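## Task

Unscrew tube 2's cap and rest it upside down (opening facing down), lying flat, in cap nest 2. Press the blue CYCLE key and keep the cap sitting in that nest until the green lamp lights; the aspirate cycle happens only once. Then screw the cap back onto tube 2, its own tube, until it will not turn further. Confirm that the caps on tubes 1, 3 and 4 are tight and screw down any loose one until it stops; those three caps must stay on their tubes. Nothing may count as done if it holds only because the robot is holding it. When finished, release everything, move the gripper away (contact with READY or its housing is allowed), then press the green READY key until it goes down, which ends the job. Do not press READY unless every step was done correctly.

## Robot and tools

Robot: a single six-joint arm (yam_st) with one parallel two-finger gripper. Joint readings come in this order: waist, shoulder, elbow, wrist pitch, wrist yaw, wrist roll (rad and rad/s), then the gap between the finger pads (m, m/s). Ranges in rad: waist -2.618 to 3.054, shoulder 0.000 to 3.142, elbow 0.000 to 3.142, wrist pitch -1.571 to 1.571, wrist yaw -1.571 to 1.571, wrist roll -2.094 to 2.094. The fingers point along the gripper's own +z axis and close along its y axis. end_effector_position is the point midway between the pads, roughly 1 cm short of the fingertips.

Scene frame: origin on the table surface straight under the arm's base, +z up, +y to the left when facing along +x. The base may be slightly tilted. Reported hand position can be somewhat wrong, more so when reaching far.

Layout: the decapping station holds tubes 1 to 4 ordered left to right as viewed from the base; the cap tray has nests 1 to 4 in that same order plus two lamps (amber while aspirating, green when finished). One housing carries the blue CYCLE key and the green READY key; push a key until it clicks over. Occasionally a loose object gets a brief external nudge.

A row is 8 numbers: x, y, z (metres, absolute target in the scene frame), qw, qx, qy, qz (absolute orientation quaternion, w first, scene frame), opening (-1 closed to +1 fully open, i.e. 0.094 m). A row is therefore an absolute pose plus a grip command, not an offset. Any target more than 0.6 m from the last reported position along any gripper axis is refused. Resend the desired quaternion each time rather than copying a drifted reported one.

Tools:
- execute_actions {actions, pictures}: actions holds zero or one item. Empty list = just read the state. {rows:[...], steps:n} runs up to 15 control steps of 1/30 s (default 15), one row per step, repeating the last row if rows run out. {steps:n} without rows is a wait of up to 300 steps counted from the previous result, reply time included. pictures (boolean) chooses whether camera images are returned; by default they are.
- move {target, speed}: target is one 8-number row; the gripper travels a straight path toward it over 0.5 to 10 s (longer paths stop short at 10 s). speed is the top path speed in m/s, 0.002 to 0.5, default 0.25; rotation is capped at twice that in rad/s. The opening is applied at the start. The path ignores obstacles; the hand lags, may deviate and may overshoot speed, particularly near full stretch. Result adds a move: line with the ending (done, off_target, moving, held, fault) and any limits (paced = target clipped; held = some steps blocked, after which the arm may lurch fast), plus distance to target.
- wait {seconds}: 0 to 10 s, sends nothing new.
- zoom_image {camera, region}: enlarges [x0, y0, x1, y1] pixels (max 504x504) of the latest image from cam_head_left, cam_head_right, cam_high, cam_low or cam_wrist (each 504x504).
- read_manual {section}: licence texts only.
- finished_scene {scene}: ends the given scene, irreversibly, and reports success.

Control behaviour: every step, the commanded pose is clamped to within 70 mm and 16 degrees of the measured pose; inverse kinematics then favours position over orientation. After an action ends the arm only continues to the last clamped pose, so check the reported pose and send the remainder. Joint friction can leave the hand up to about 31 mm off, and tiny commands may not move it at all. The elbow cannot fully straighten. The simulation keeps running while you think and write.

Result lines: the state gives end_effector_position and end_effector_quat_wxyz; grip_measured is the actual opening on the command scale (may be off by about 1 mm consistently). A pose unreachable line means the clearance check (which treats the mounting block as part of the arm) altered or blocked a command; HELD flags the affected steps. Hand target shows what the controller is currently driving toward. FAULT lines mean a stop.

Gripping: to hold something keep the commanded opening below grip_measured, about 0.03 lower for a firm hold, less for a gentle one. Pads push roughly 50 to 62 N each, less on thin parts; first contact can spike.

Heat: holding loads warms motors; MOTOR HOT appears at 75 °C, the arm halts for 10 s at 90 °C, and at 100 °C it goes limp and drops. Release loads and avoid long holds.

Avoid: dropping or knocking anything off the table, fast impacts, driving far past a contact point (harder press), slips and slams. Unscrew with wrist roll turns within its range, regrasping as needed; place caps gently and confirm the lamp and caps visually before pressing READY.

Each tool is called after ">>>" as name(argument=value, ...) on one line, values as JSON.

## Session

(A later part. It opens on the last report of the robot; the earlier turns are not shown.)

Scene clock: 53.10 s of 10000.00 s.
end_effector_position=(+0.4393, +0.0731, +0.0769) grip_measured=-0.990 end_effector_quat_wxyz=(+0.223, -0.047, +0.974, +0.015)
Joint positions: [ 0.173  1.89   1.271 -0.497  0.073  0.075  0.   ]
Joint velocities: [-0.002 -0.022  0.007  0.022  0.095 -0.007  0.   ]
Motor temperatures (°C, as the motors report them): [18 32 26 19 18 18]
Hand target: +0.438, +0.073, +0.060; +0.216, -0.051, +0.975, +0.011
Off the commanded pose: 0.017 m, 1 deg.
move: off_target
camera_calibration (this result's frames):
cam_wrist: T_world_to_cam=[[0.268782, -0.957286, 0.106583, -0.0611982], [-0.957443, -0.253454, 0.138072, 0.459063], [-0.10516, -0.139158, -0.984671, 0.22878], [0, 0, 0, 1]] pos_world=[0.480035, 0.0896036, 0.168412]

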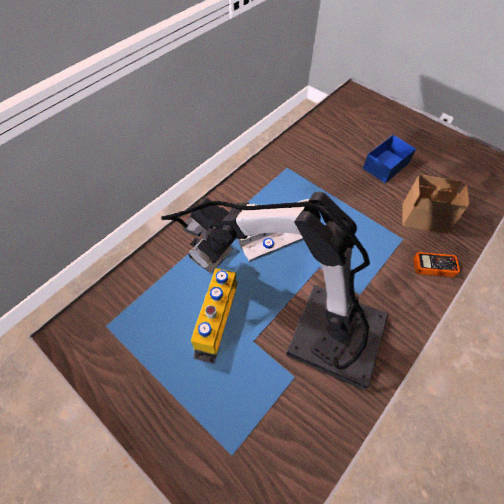

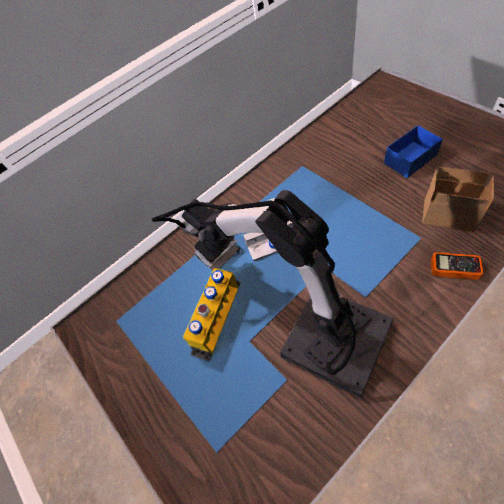

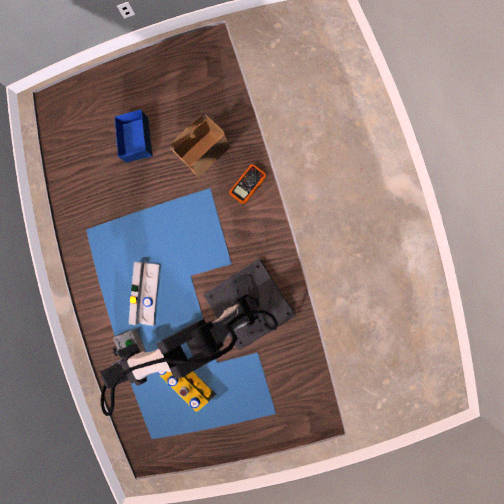

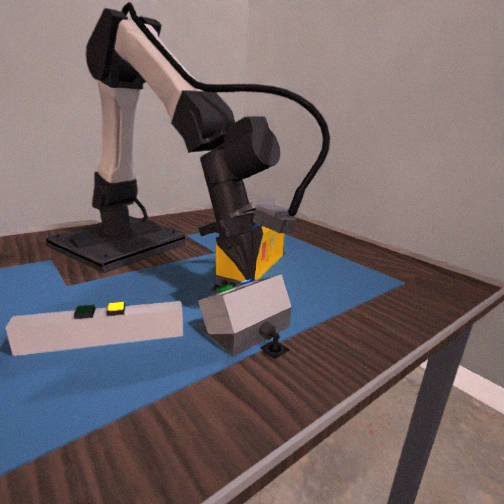

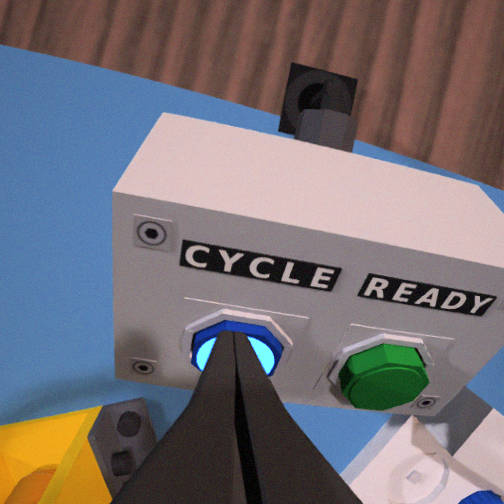

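>>> move(target=[0.41,0.08,0.15,0.1,0.1,0.99,0,-1], speed=0.2)

>>> move(target=[0.3343,0.1303,0.143,0,0.2588,0.9659,0,0.0], speed=0.25)

Scene clock: 55.97 s of 10000.00 s.
end_effector_position=(+0.4098, +0.0772, +0.1497) grip_measured=-0.990 end_effector_quat_wxyz=(+0.102, +0.099, +0.990, +0.001)
Joint positions: [ 0.217  1.944  1.719 -1.15   0.105  0.426  0.   ]
Joint velocities: [-0.012 -0.027 -0.017 -0.037 -0.022  0.007  0.001]
Motor temperatures (°C, as the motors report them): [18 32 27 20 18 18]
Hand target: +0.411, +0.080, +0.150; +0.100, +0.101, +0.990, -0.000
Off the commanded pose: 0.003 m, 0 deg.
move: done
camera_calibration (this result's frames):
cam_wrist: T_world_to_cam=[[0.000925272, -0.998954, 0.0457265, 0.0649749], [-0.928031, 0.0161754, 0.372151, 0.353883], [-0.372502, -0.0427799, -0.927045, 0.391472], [0, 0, 0, 1]] pos_world=[0.474178, 0.0759299, 0.228244]

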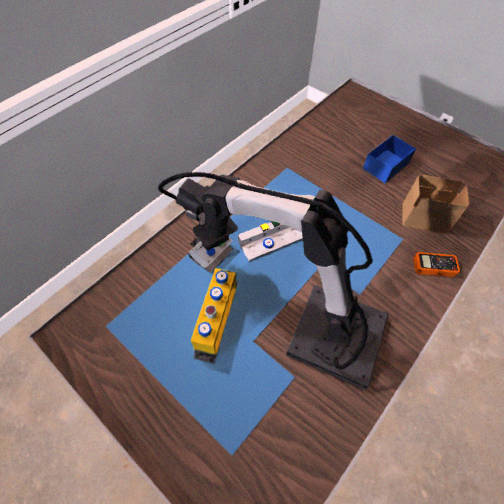

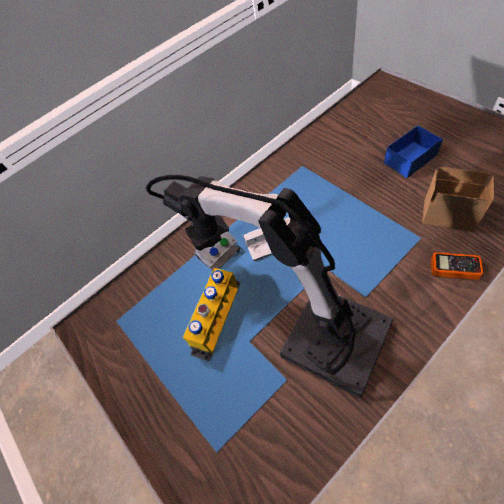

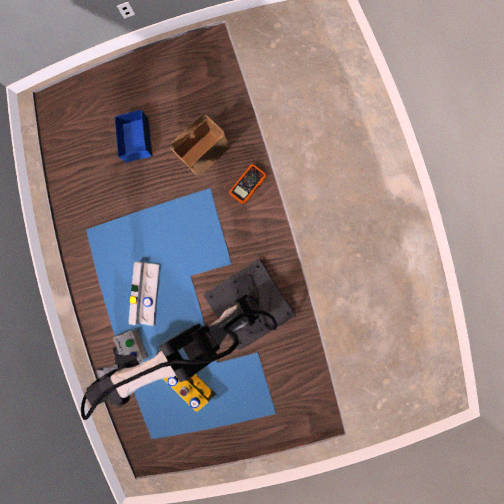

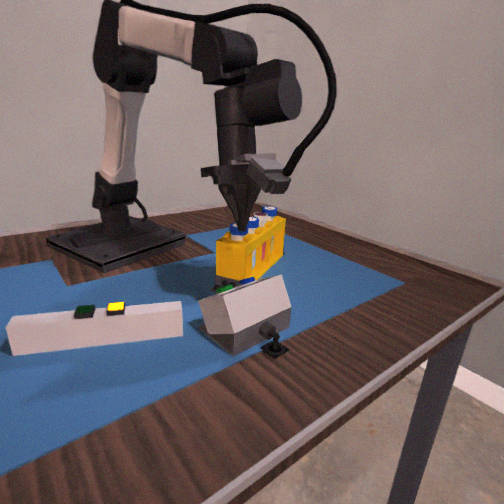

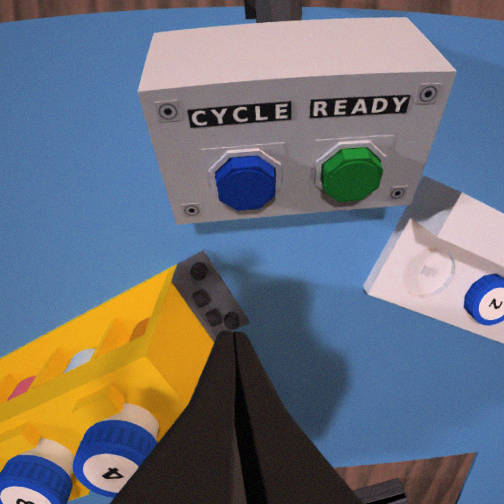

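Scene clock: 57.33 s of 10000.00 s.
end_effector_position=(+0.3404, +0.1299, +0.1402) grip_measured=-0.002 end_effector_quat_wxyz=(+0.004, +0.255, +0.967, -0.002)
Joint positions: [ 0.375  1.929  1.67  -1.313  0.048  0.916  0.047]
Joint velocities: [-0.017 -0.002 -0.007 -0.037 -0.022 -0.007  0.001]
Motor temperatures (°C, as the motors report them): [18 32 27 20 18 18]
Hand target: +0.334, +0.130, +0.143; -0.000, +0.259, +0.966, -0.001
Off the commanded pose: 0.007 m, 1 deg.
move: done
camera_calibration (this result's frames):
cam_wrist: T_world_to_cam=[[-0.304292, -0.952095, 0.0303652, 0.218114], [-0.793569, 0.271002, 0.544799, 0.189099], [-0.526929, 0.141681, -0.838017, 0.375197], [0, 0, 0, 1]] pos_world=[0.414136, 0.10326, 0.204778]

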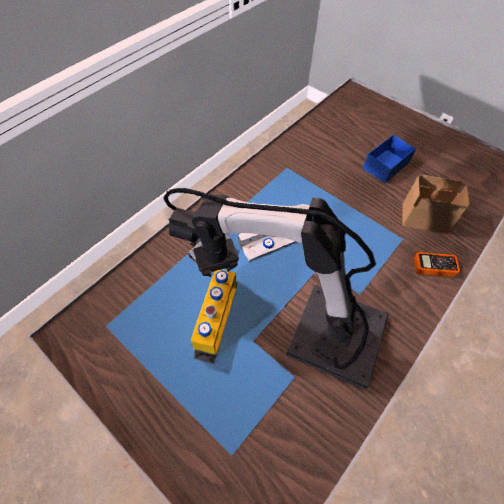

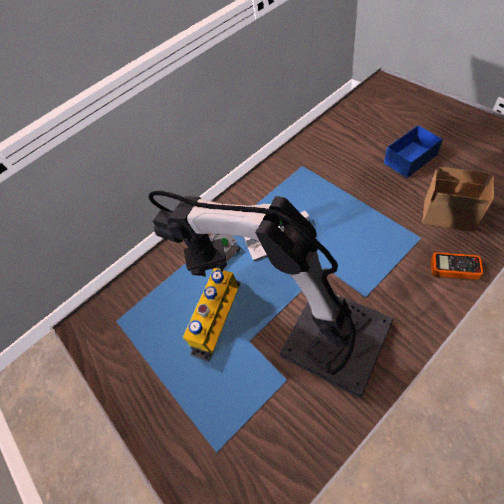

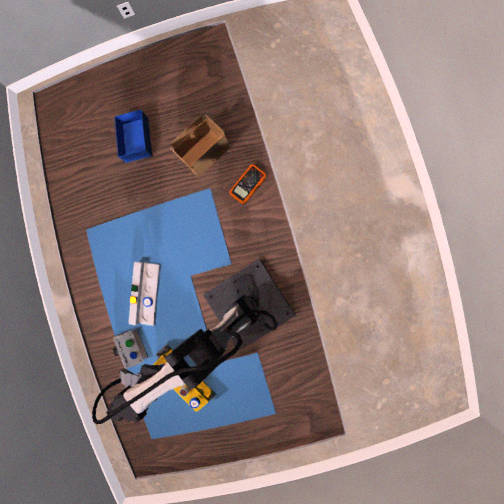

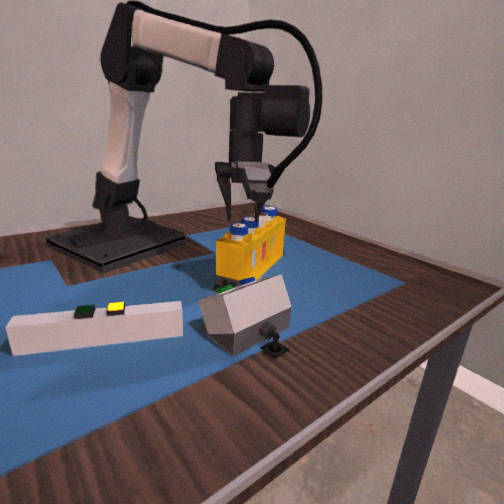

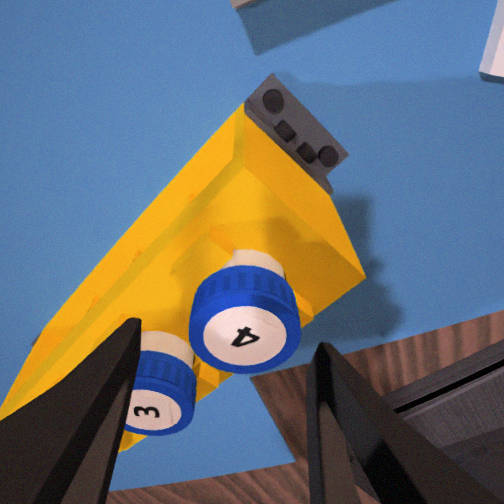

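>>> move(target=[0.331,0.127,0.111,0,0.2588,0.9659,0,0.0], speed=0.08)

Scene clock: 58.77 s of 10000.00 s.
end_effector_position=(+0.3291, +0.1268, +0.1116) grip_measured=-0.002 end_effector_quat_wxyz=(-0.006, +0.256, +0.967, -0.008)
Joint positions: [ 0.375  1.915  1.538 -1.218  0.046  0.919  0.047]
Joint velocities: [-0.007 -0.002 -0.007  0.066 -0.051 -0.022  0.   ]
Motor temperatures (°C, as the motors report them): [18 32 27 19 18 18]
Hand target: +0.330, +0.127, +0.111; -0.000, +0.259, +0.966, -0.000
Off the commanded pose: 0.002 m, 1 deg.
move: done
camera_calibration (this result's frames):
cam_wrist: T_world_to_cam=[[-0.305042, -0.951298, 0.0445149, 0.211166], [-0.780196, 0.276435, 0.56114, 0.189649], [-0.546117, 0.136441, -0.826523, 0.351395], [0, 0, 0, 1]] pos_world=[0.404281, 0.100512, 0.174616]

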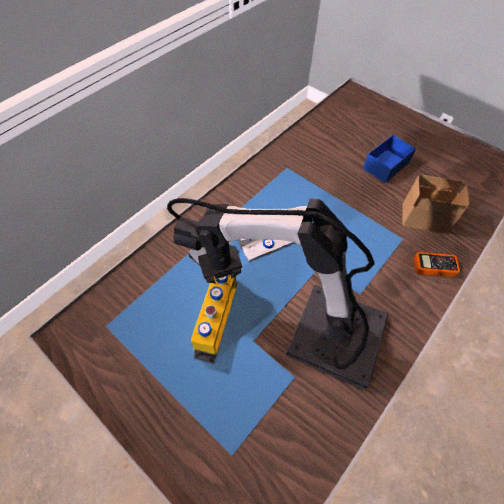

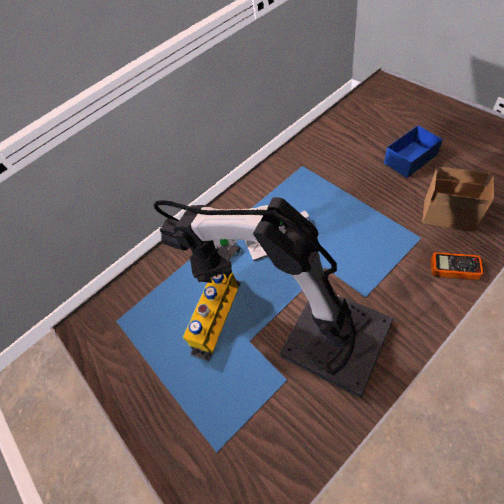

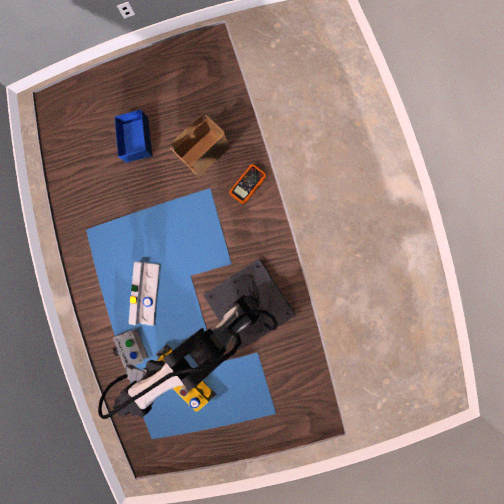

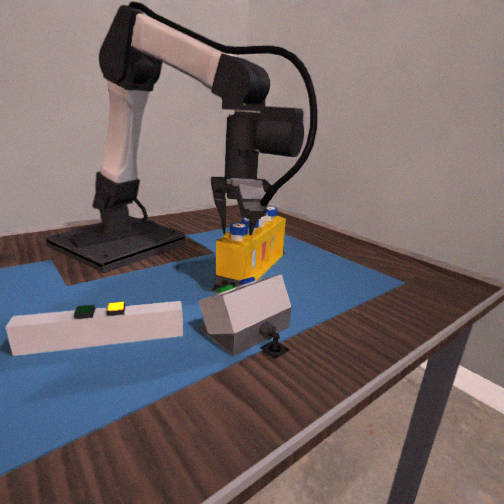

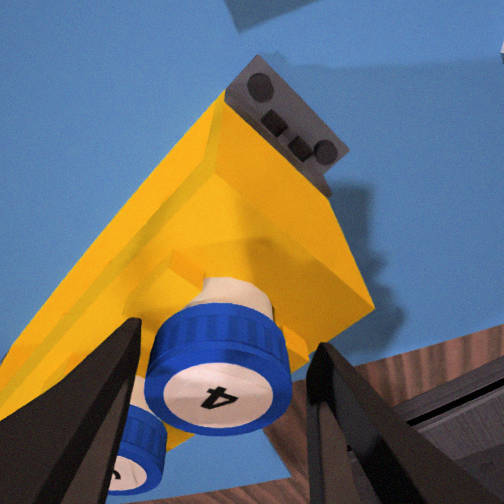

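>>> execute_actions(actions=[{"rows":[[0.334,0.1295,0.112,0,0.2588,0.9659,0,0.0],[0.334,0.1295,0.112,0,0.2588,0.9659,0,0.0],[0.334,0.1295,0.112,0,0.2588,0.9659,0,0.0],[0.334,0.1295,0.112,0,0.2588,0.9659,0,0.0],[0.334,0.1295,0.112,0,0.2588,0.9659,0,0.0],[0.333,0.129,0.112,0,0.2588,0.9659,0,-0.36]],"steps":15}], pictures=false)

>>> move(target=[0.3325,0.1285,0.112,0,0.5,0.866,0,-0.36], speed=0.4)

Scene clock: 60.30 s of 10000.00 s.
end_effector_position=(+0.3305, +0.1287, +0.1116) grip_measured=-0.308 end_effector_quat_wxyz=(-0.005, +0.256, +0.967, -0.003)
Joint positions: [ 0.375  1.915  1.538 -1.21   0.039  0.919  0.033]
Joint velocities: [ 0.002  0.017 -0.022  0.037 -0.007 -0.022 -0.001]
Motor temperatures (°C, as the motors report them): [18 33 27 19 18 18]
Hand target: +0.333, +0.129, +0.112; -0.000, +0.259, +0.966, -0.000
Off the commanded pose: 0.003 m, 1 deg.
Steps of this call (steps 1 to 31: nothing new was sent; steps 32 to 46: all 15 steps of this action). Readings (end_effector_position):
32: (+0.3291, +0.1268, +0.1116)
33: (+0.3291, +0.1268, +0.1116)
35: (+0.3291, +0.1268, +0.1116)
39: (+0.3305, +0.1287, +0.1116)
46: the state above

Scene clock: 61.87 s of 10000.00 s.
end_effector_position=(+0.3305, +0.1293, +0.1116) grip_measured=-0.308 end_effector_quat_wxyz=(-0.005, +0.445, +0.895, -0.003)
Joint positions: [ 0.375  1.915  1.538 -1.209  0.036  1.323  0.033]
Joint velocities: [-0.032 -0.012 -0.007  0.022  0.037  0.037 -0.002]
Motor temperatures (°C, as the motors report them): [18 33 27 19 18 18]
Hand target: +0.333, +0.128, +0.112; -0.001, +0.498, +0.867, +0.001
Off the commanded pose: 0.002 m, 7 deg.
move: off_target
camera_calibration (this result's frames):
cam_wrist: T_world_to_cam=[[-0.655411, -0.754453, 0.0351854, 0.305332], [-0.612947, 0.558545, 0.558859, 0.0986009], [-0.441286, 0.344716, -0.828516, 0.290451], [0, 0, 0, 1]] pos_world=[0.388727, 0.0751628, 0.174796]

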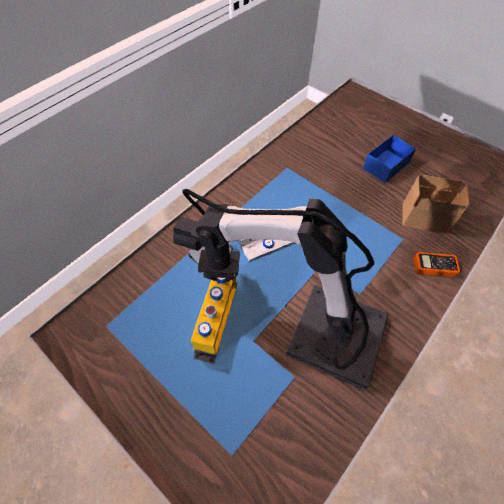

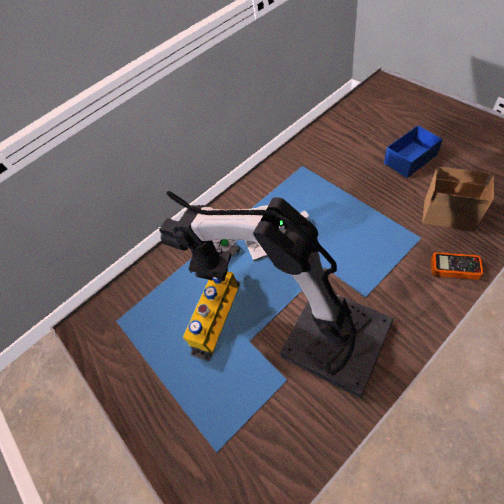

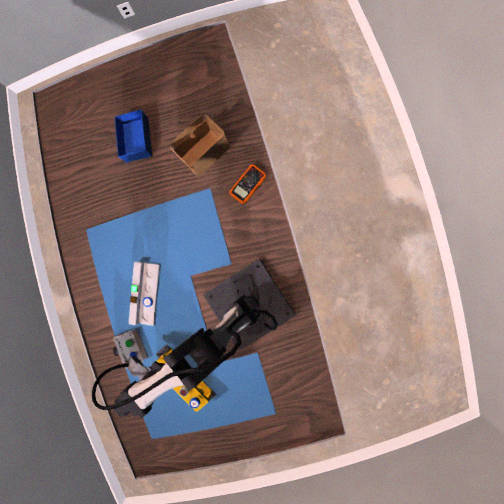

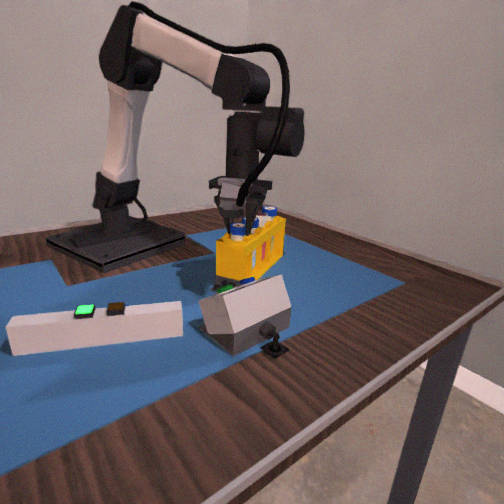

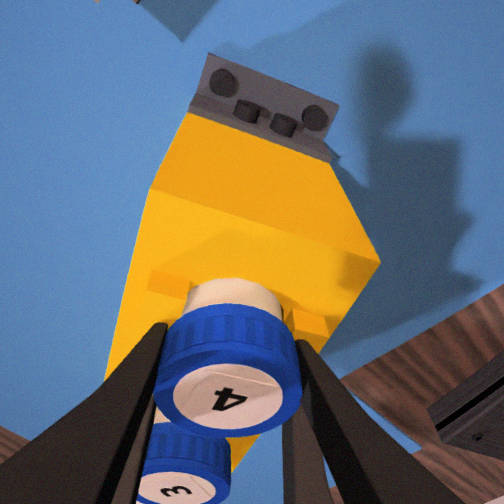

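>>> execute_actions(actions=[{"rows":[[0.331,0.129,0.112,0,0.445,0.895,0,-0.05]],"steps":8}], pictures=false)

>>> move(target=[0.331,0.129,0.148,0,0.445,0.895,0,-0.05], speed=0.2)

>>> move(target=[0.3465,-0.099,0.09,0,0.1736,0.9848,0,-0.05], speed=0.3)

>>> move(target=[0.3465,-0.1,0.015,0,0.1736,0.9848,0,-0.05], speed=0.1)

Scene clock: 63.23 s of 10000.00 s.
end_effector_position=(+0.3305, +0.1295, +0.1116) grip_measured=-0.052 end_effector_quat_wxyz=(-0.005, +0.445, +0.896, -0.003)
Joint positions: [ 0.376  1.915  1.538 -1.209  0.036  1.322  0.045]
Joint velocities: [-0.017 -0.007 -0.002 -0.095 -0.007  0.007  0.   ]
Motor temperatures (°C, as the motors report them): [18 33 27 19 18 18]
Hand target: +0.331, +0.129, +0.112; -0.000, +0.445, +0.896, -0.000
Off the commanded pose: 0.001 m, 1 deg.
Steps of this call (steps 1 to 33: nothing new was sent; steps 34 to 41: all 8 steps of this action). Readings (end_effector_position):
34: (+0.3304, +0.1295, +0.1116)
35: (+0.3304, +0.1295, +0.1116)
37: (+0.3305, +0.1295, +0.1116)
41: the state above

Scene clock: 64.40 s of 10000.00 s.
end_effector_position=(+0.3308, +0.1284, +0.1379) grip_measured=-0.052 end_effector_quat_wxyz=(-0.008, +0.445, +0.896, -0.006)
Joint positions: [ 0.376  1.915  1.642 -1.323  0.036  1.322  0.045]
Joint velocities: [-0.012  0.017 -0.002 -0.007  0.007 -0.022 -0.001]
Motor temperatures (°C, as the motors report them): [18 33 27 19 18 18]
Hand target: +0.332, +0.129, +0.148; -0.000, +0.445, +0.895, +0.000
Off the commanded pose: 0.010 m, 1 deg.
move: done
camera_calibration (this result's frames):
cam_wrist: T_world_to_cam=[[-0.653965, -0.75531, 0.042859, 0.302576], [-0.609178, 0.55934, 0.562175, 0.0826908], [-0.44859, 0.341534, -0.825907, 0.315189], [0, 0, 0, 1]] pos_world=[0.389638, 0.074639, 0.200862]

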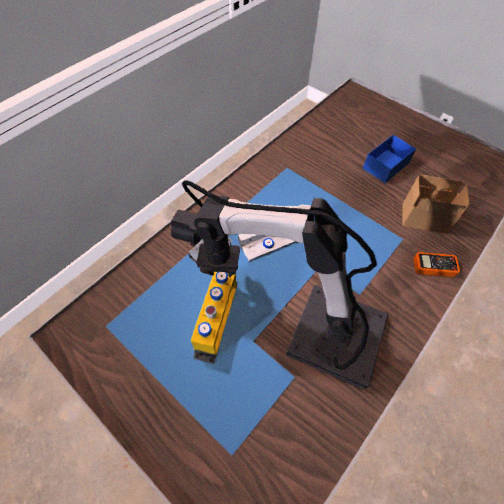

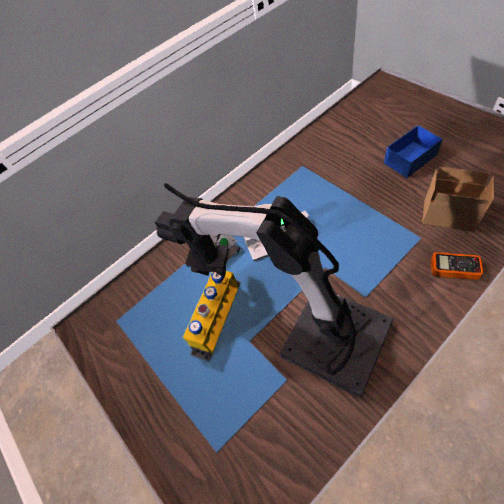

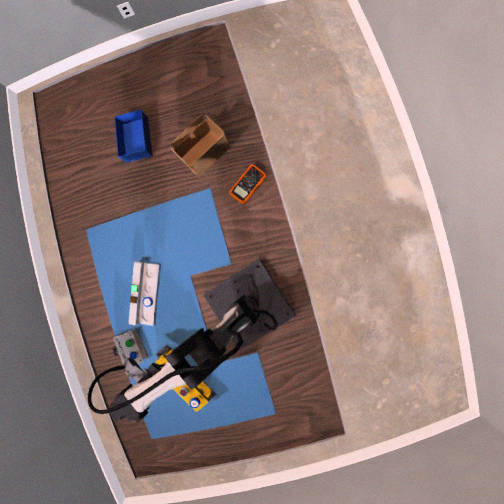

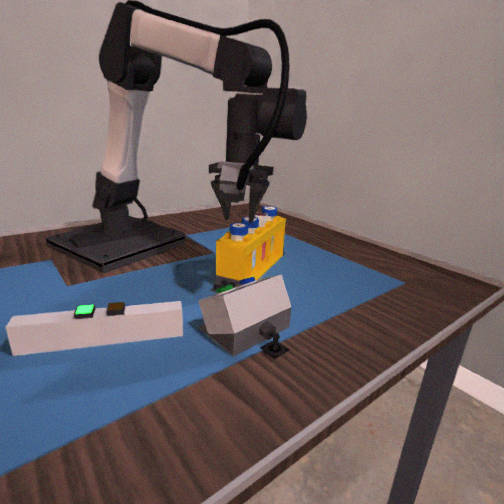

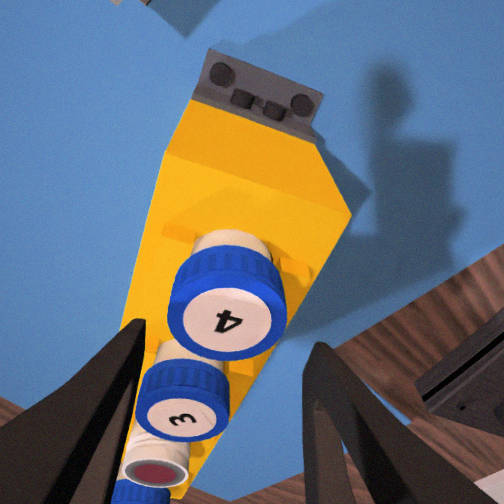

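Scene clock: 66.10 s of 10000.00 s.
end_effector_position=(+0.3409, -0.0994, +0.0902) grip_measured=-0.052 end_effector_quat_wxyz=(-0.009, +0.181, +0.983, +0.000)
Joint positions: [-0.285  1.899  1.466 -1.134  0.035  0.103  0.045]
Joint velocities: [-0.007  0.012  0.002 -0.022 -0.022 -0.022 -0.001]
Motor temperatures (°C, as the motors report them): [18 33 27 19 18 18]
Hand target: +0.349, -0.099, +0.090; +0.001, +0.174, +0.985, +0.003
Off the commanded pose: 0.006 m, 1 deg.
move: done
camera_calibration (this result's frames):
cam_wrist: T_world_to_cam=[[-0.155072, -0.987564, 0.0258843, -0.0525718], [-0.81215, 0.142358, 0.565814, 0.270537], [-0.562463, 0.0667203, -0.824126, 0.369433], [0, 0, 0, 1]] pos_world=[0.419357, -0.11508, 0.152747]

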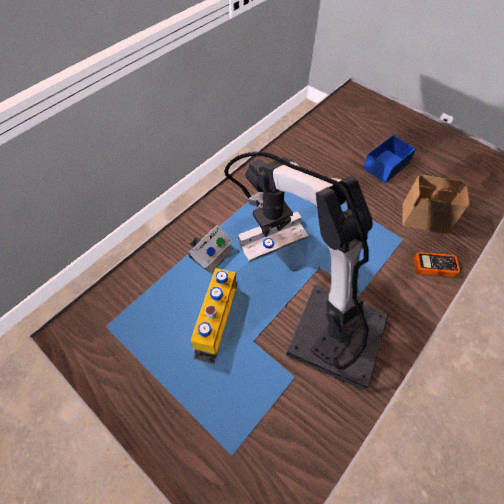

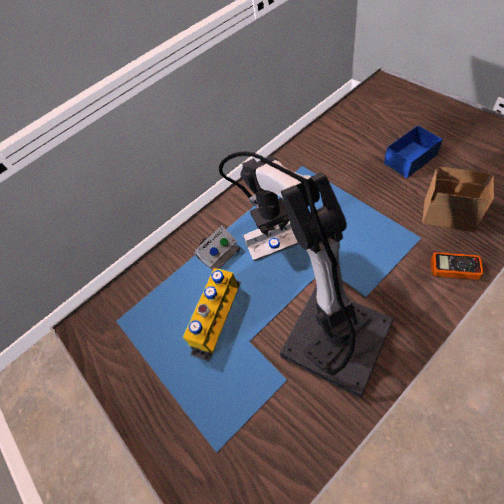

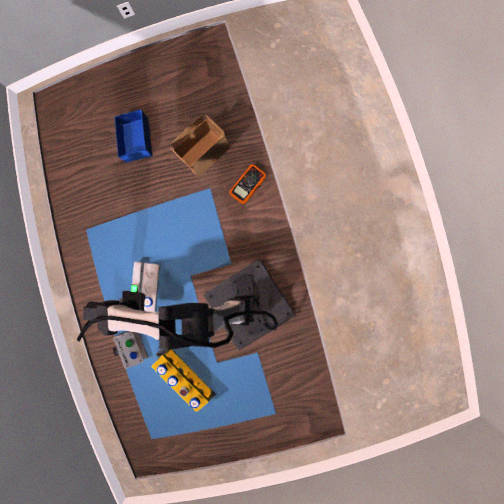

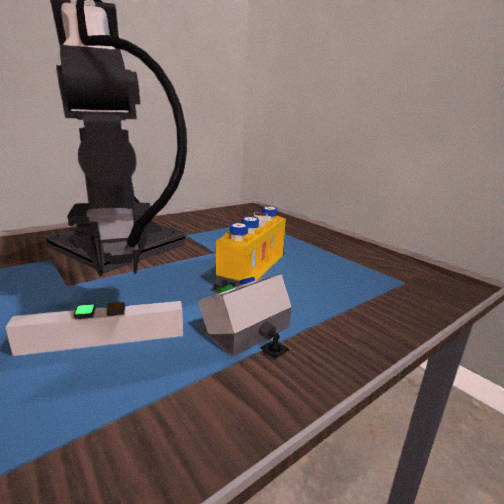

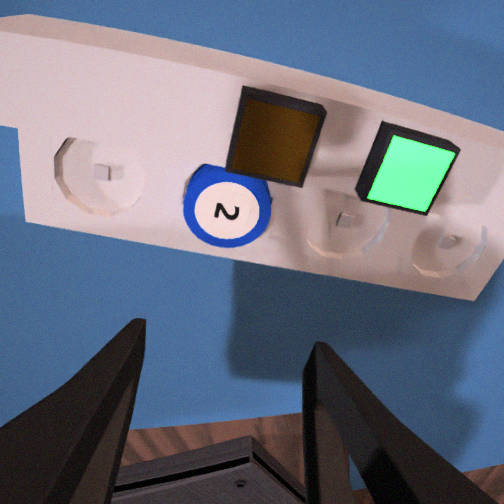

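Scene clock: 67.40 s of 10000.00 s.
end_effector_position=(+0.3464, -0.0984, +0.0209) grip_measured=-0.052 end_effector_quat_wxyz=(+0.002, +0.176, +0.984, -0.001)
Joint positions: [-0.285  1.987  1.299 -0.858  0.035  0.094  0.045]
Joint velocities: [ 0.007 -0.017  0.002  0.007 -0.022 -0.051 -0.001]
Motor temperatures (°C, as the motors report them): [18 33 27 19 18 18]
Hand target: +0.345, -0.100, +0.015; -0.000, +0.174, +0.985, +0.000
Off the commanded pose: 0.006 m, 0 deg.
move: done
camera_calibration (this result's frames):
cam_wrist: T_world_to_cam=[[-0.146509, -0.988811, 0.0280634, -0.0520714], [-0.824532, 0.137743, 0.548794, 0.318291], [-0.546519, 0.0572639, -0.835487, 0.309139], [0, 0, 0, 1]] pos_world=[0.423762, -0.113034, 0.0850668]

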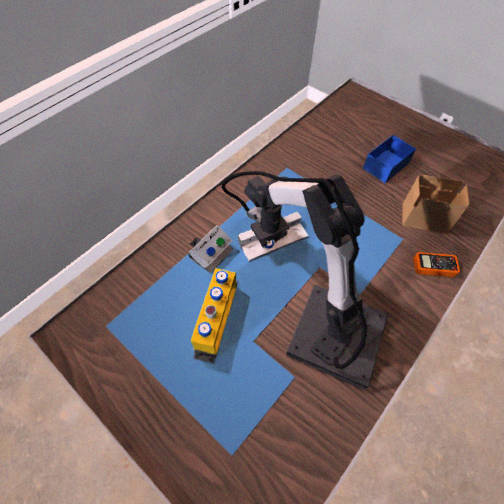

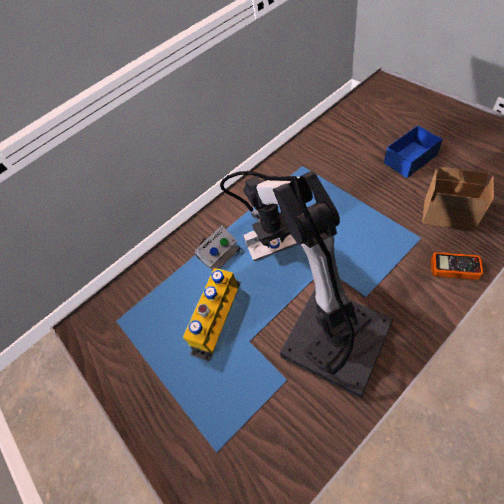

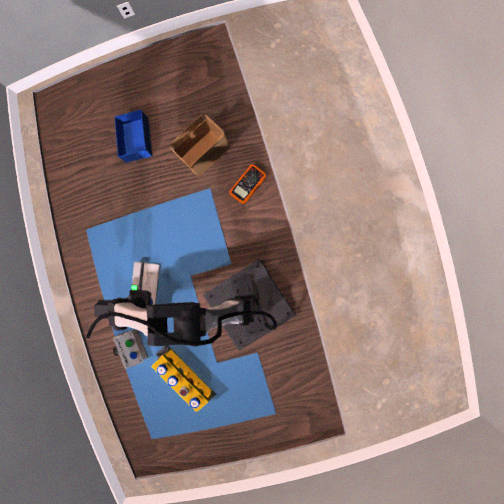

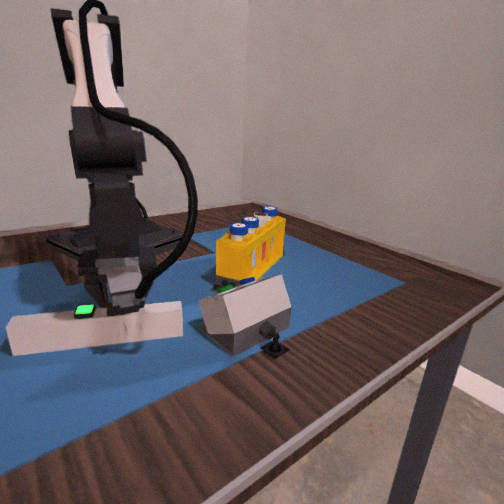

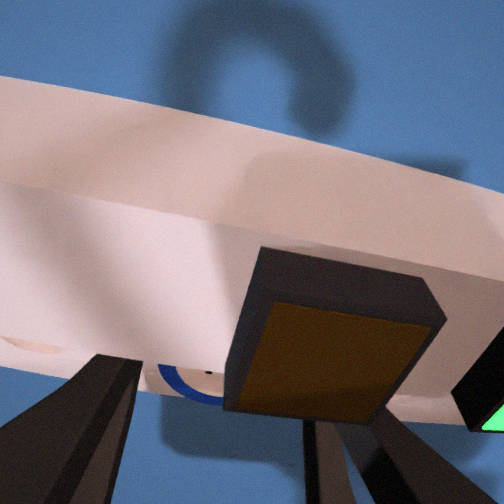

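>>> execute_actions(actions=[{"rows":[[0.3465,-0.0985,0.02,0,0.1736,0.9848,0,-0.36]],"steps":10}], pictures=false)

>>> move(target=[0.3465,-0.0985,0.08,0,0.1736,0.9848,0,-0.36], speed=0.12)

>>> move(target=[0.33,0.06,0.165,0,-0.5,0.866,0,-0.36], speed=0.5)

>>> move(target=[0.2828,0.22,0.16,0,-0.9537,0.3007,0,-0.36], speed=0.5)

Scene clock: 70.57 s of 10000.00 s.
end_effector_position=(+0.3468, -0.0985, +0.0209) grip_measured=-0.323 end_effector_quat_wxyz=(+0.002, +0.176, +0.984, -0.001)
Joint positions: [-0.285  1.987  1.299 -0.857  0.035  0.094  0.032]
Joint velocities: [ 0.012  0.002 -0.027 -0.037 -0.037 -0.022 -0.001]
Motor temperatures (°C, as the motors report them): [18 33 27 19 18 18]
Hand target: +0.346, -0.098, +0.020; +0.000, +0.174, +0.985, -0.000
Off the commanded pose: 0.001 m, 0 deg.
Steps of this call (steps 1 to 85: nothing new was sent; steps 86 to 95: all 10 steps of this action). Readings (end_effector_position):
86: (+0.3468, -0.0985, +0.0209)
87: (+0.3468, -0.0985, +0.0209)
89: (+0.3468, -0.0985, +0.0209)
93: (+0.3468, -0.0985, +0.0209)
95: the state above

Scene clock: 71.90 s of 10000.00 s.
end_effector_position=(+0.3447, -0.0995, +0.0715) grip_measured=-0.323 end_effector_quat_wxyz=(-0.008, +0.176, +0.984, +0.001)
Joint positions: [-0.285  1.929  1.431 -1.068  0.034  0.094  0.032]
Joint velocities: [-0.017 -0.022 -0.007  0.007  0.051  0.037 -0.   ]
Motor temperatures (°C, as the motors report them): [18 33 27 19 18 18]
Hand target: +0.348, -0.099, +0.080; +0.000, +0.174, +0.985, -0.000
Off the commanded pose: 0.009 m, 1 deg.
move: done
camera_calibration (this result's frames):
cam_wrist: T_world_to_cam=[[-0.145352, -0.989082, 0.0242874, -0.0549551], [-0.814174, 0.133523, 0.56506, 0.284031], [-0.562133, 0.0623582, -0.824693, 0.355635], [0, 0, 0, 1]] pos_world=[0.423177, -0.114457, 0.13413]

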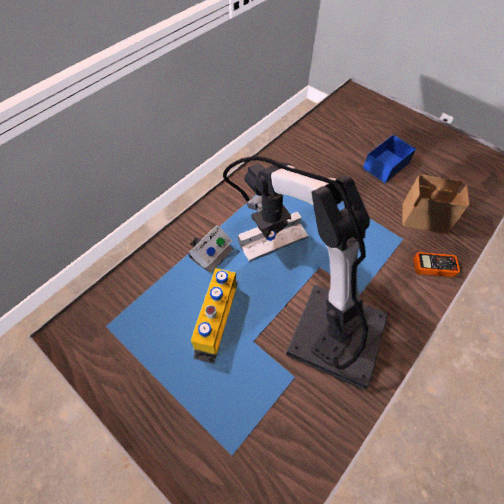

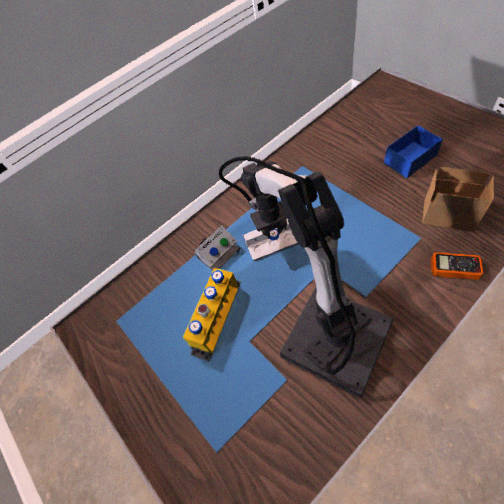

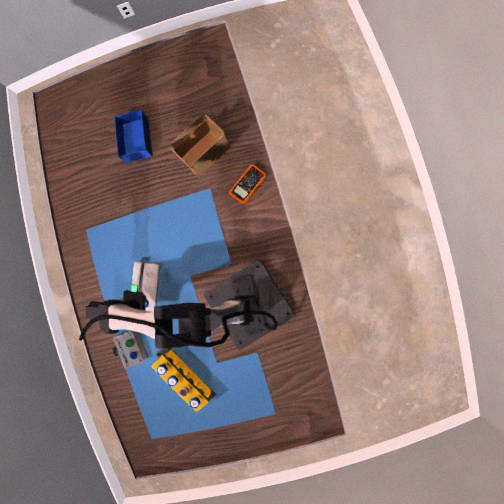

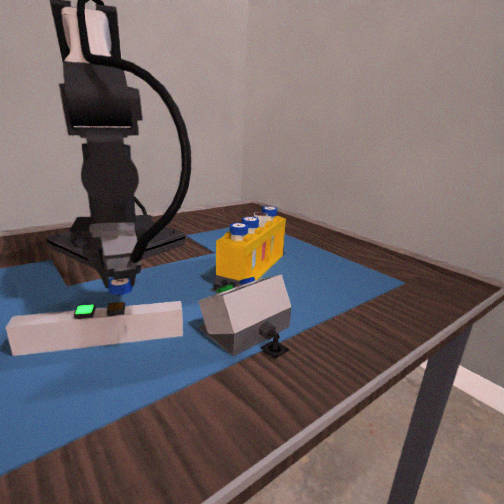

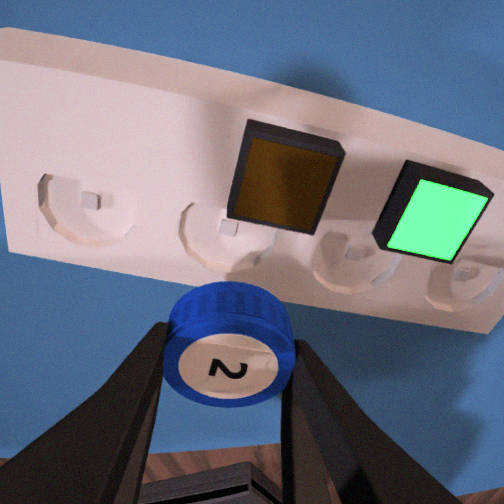

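Scene clock: 74.00 s of 10000.00 s.
end_effector_position=(+0.3284, +0.0597, +0.1583) grip_measured=-0.322 end_effector_quat_wxyz=(-0.008, -0.493, +0.870, +0.002)
Joint positions: [ 0.192  1.817  1.606 -1.373  0.041 -0.815  0.032]
Joint velocities: [ 0.017 -0.027  0.012 -0.037 -0.066 -0.022 -0.   ]
Motor temperatures (°C, as the motors report them): [18 34 27 19 18 18]
Hand target: +0.329, +0.060, +0.165; -0.002, -0.500, +0.866, -0.001
Off the commanded pose: 0.007 m, 1 deg.
move: done
camera_calibration (this result's frames):
cam_wrist: T_world_to_cam=[[0.945644, -0.324949, 0.0128784, -0.298039], [-0.27616, -0.781486, 0.559477, 0.0793156], [-0.171737, -0.532623, -0.828746, 0.316135], [0, 0, 0, 1]] pos_world=[0.358035, 0.133517, 0.221459]

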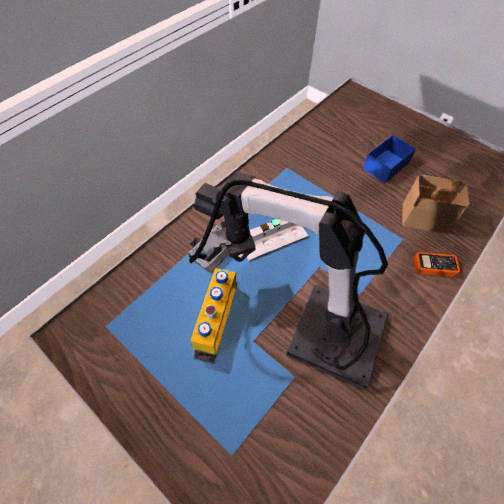

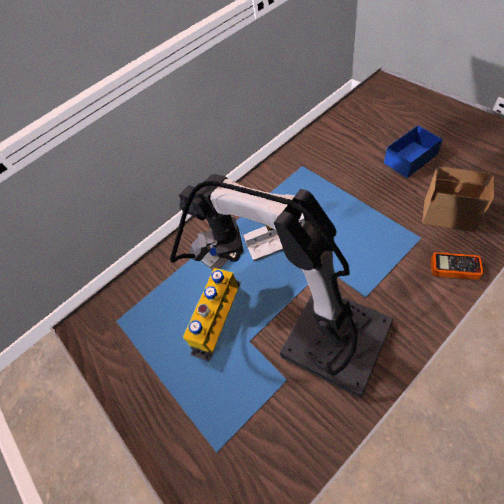

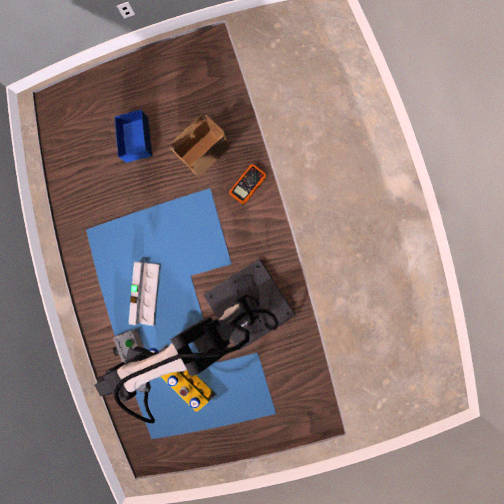

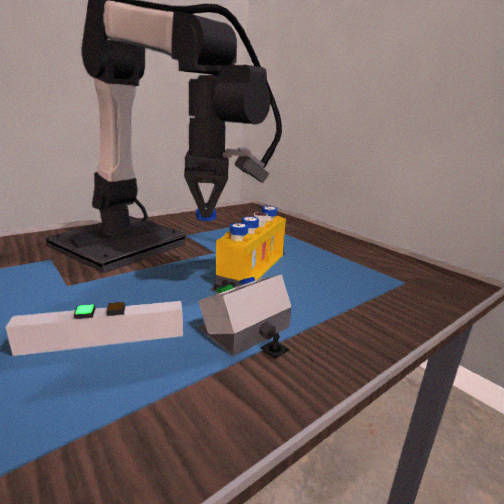

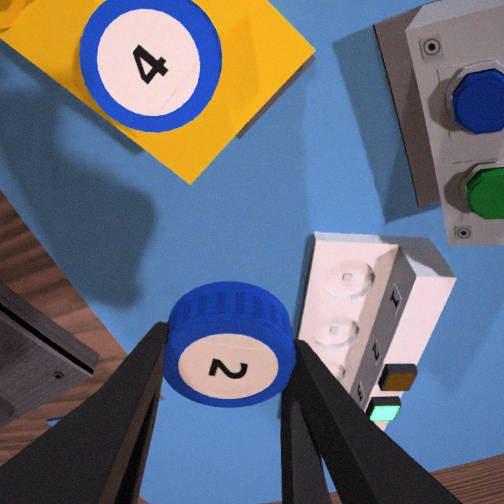

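Scene clock: 76.17 s of 10000.00 s.
end_effector_position=(+0.2803, +0.2180, +0.1597) grip_measured=-0.322 end_effector_quat_wxyz=(-0.001, +0.951, -0.309, +0.004)
Joint positions: [ 0.671  1.908  1.703 -1.376  0.043 -1.819  0.032]
Joint velocities: [-0.007  0.017 -0.012 -0.007  0.007 -0.007 -0.   ]
Motor temperatures (°C, as the motors report them): [18 34 27 19 18 18]
Hand target: +0.280, +0.220, +0.159; +0.003, +0.954, -0.301, +0.001
Off the commanded pose: 0.003 m, 1 deg.
move: done
camera_calibration (this result's frames):
cam_wrist: T_world_to_cam=[[0.407487, 0.912724, 0.0297996, -0.322868], [0.750848, -0.353434, 0.557953, -0.191997], [0.51979, -0.204984, -0.829337, 0.128108], [0, 0, 0, 1]] pos_world=[0.209136, 0.253091, 0.222991]

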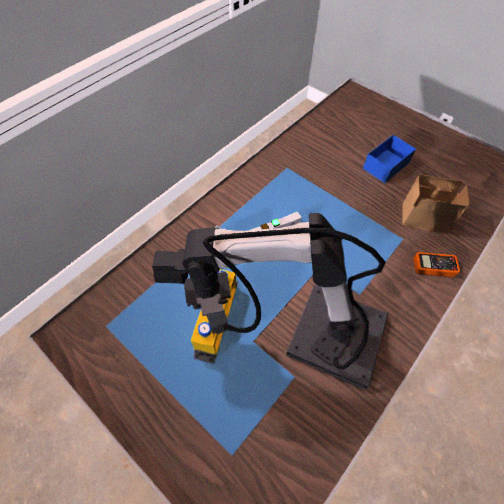

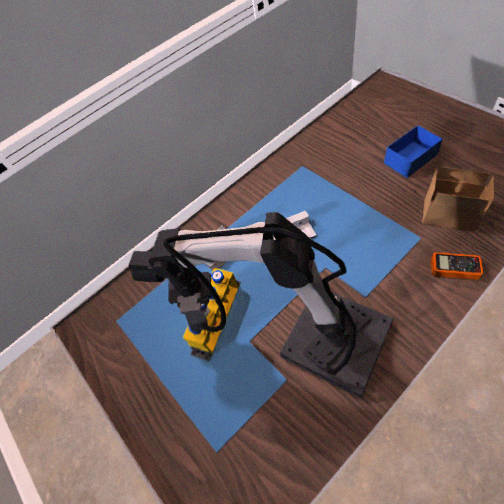

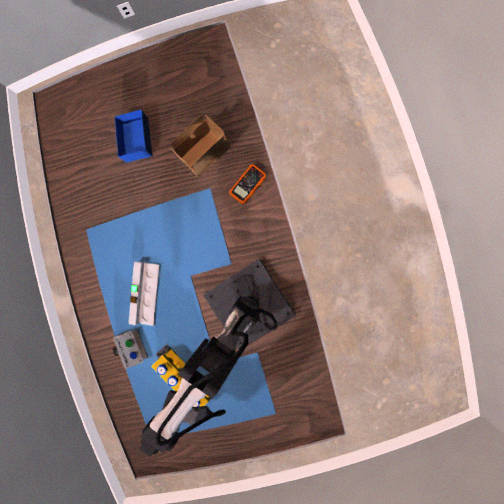

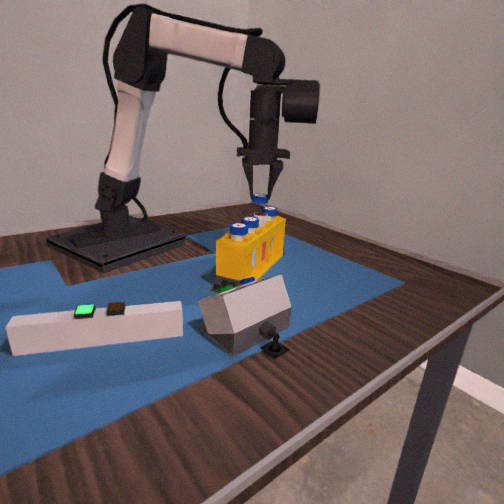

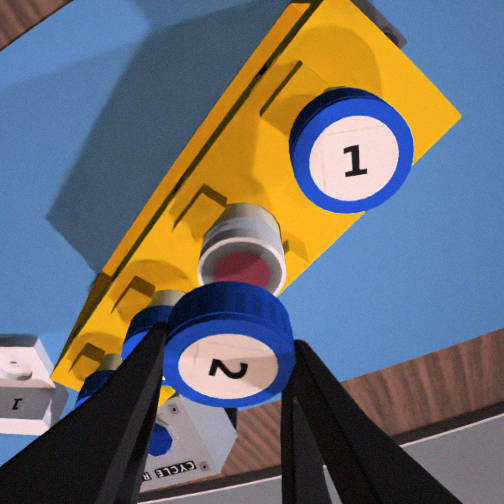

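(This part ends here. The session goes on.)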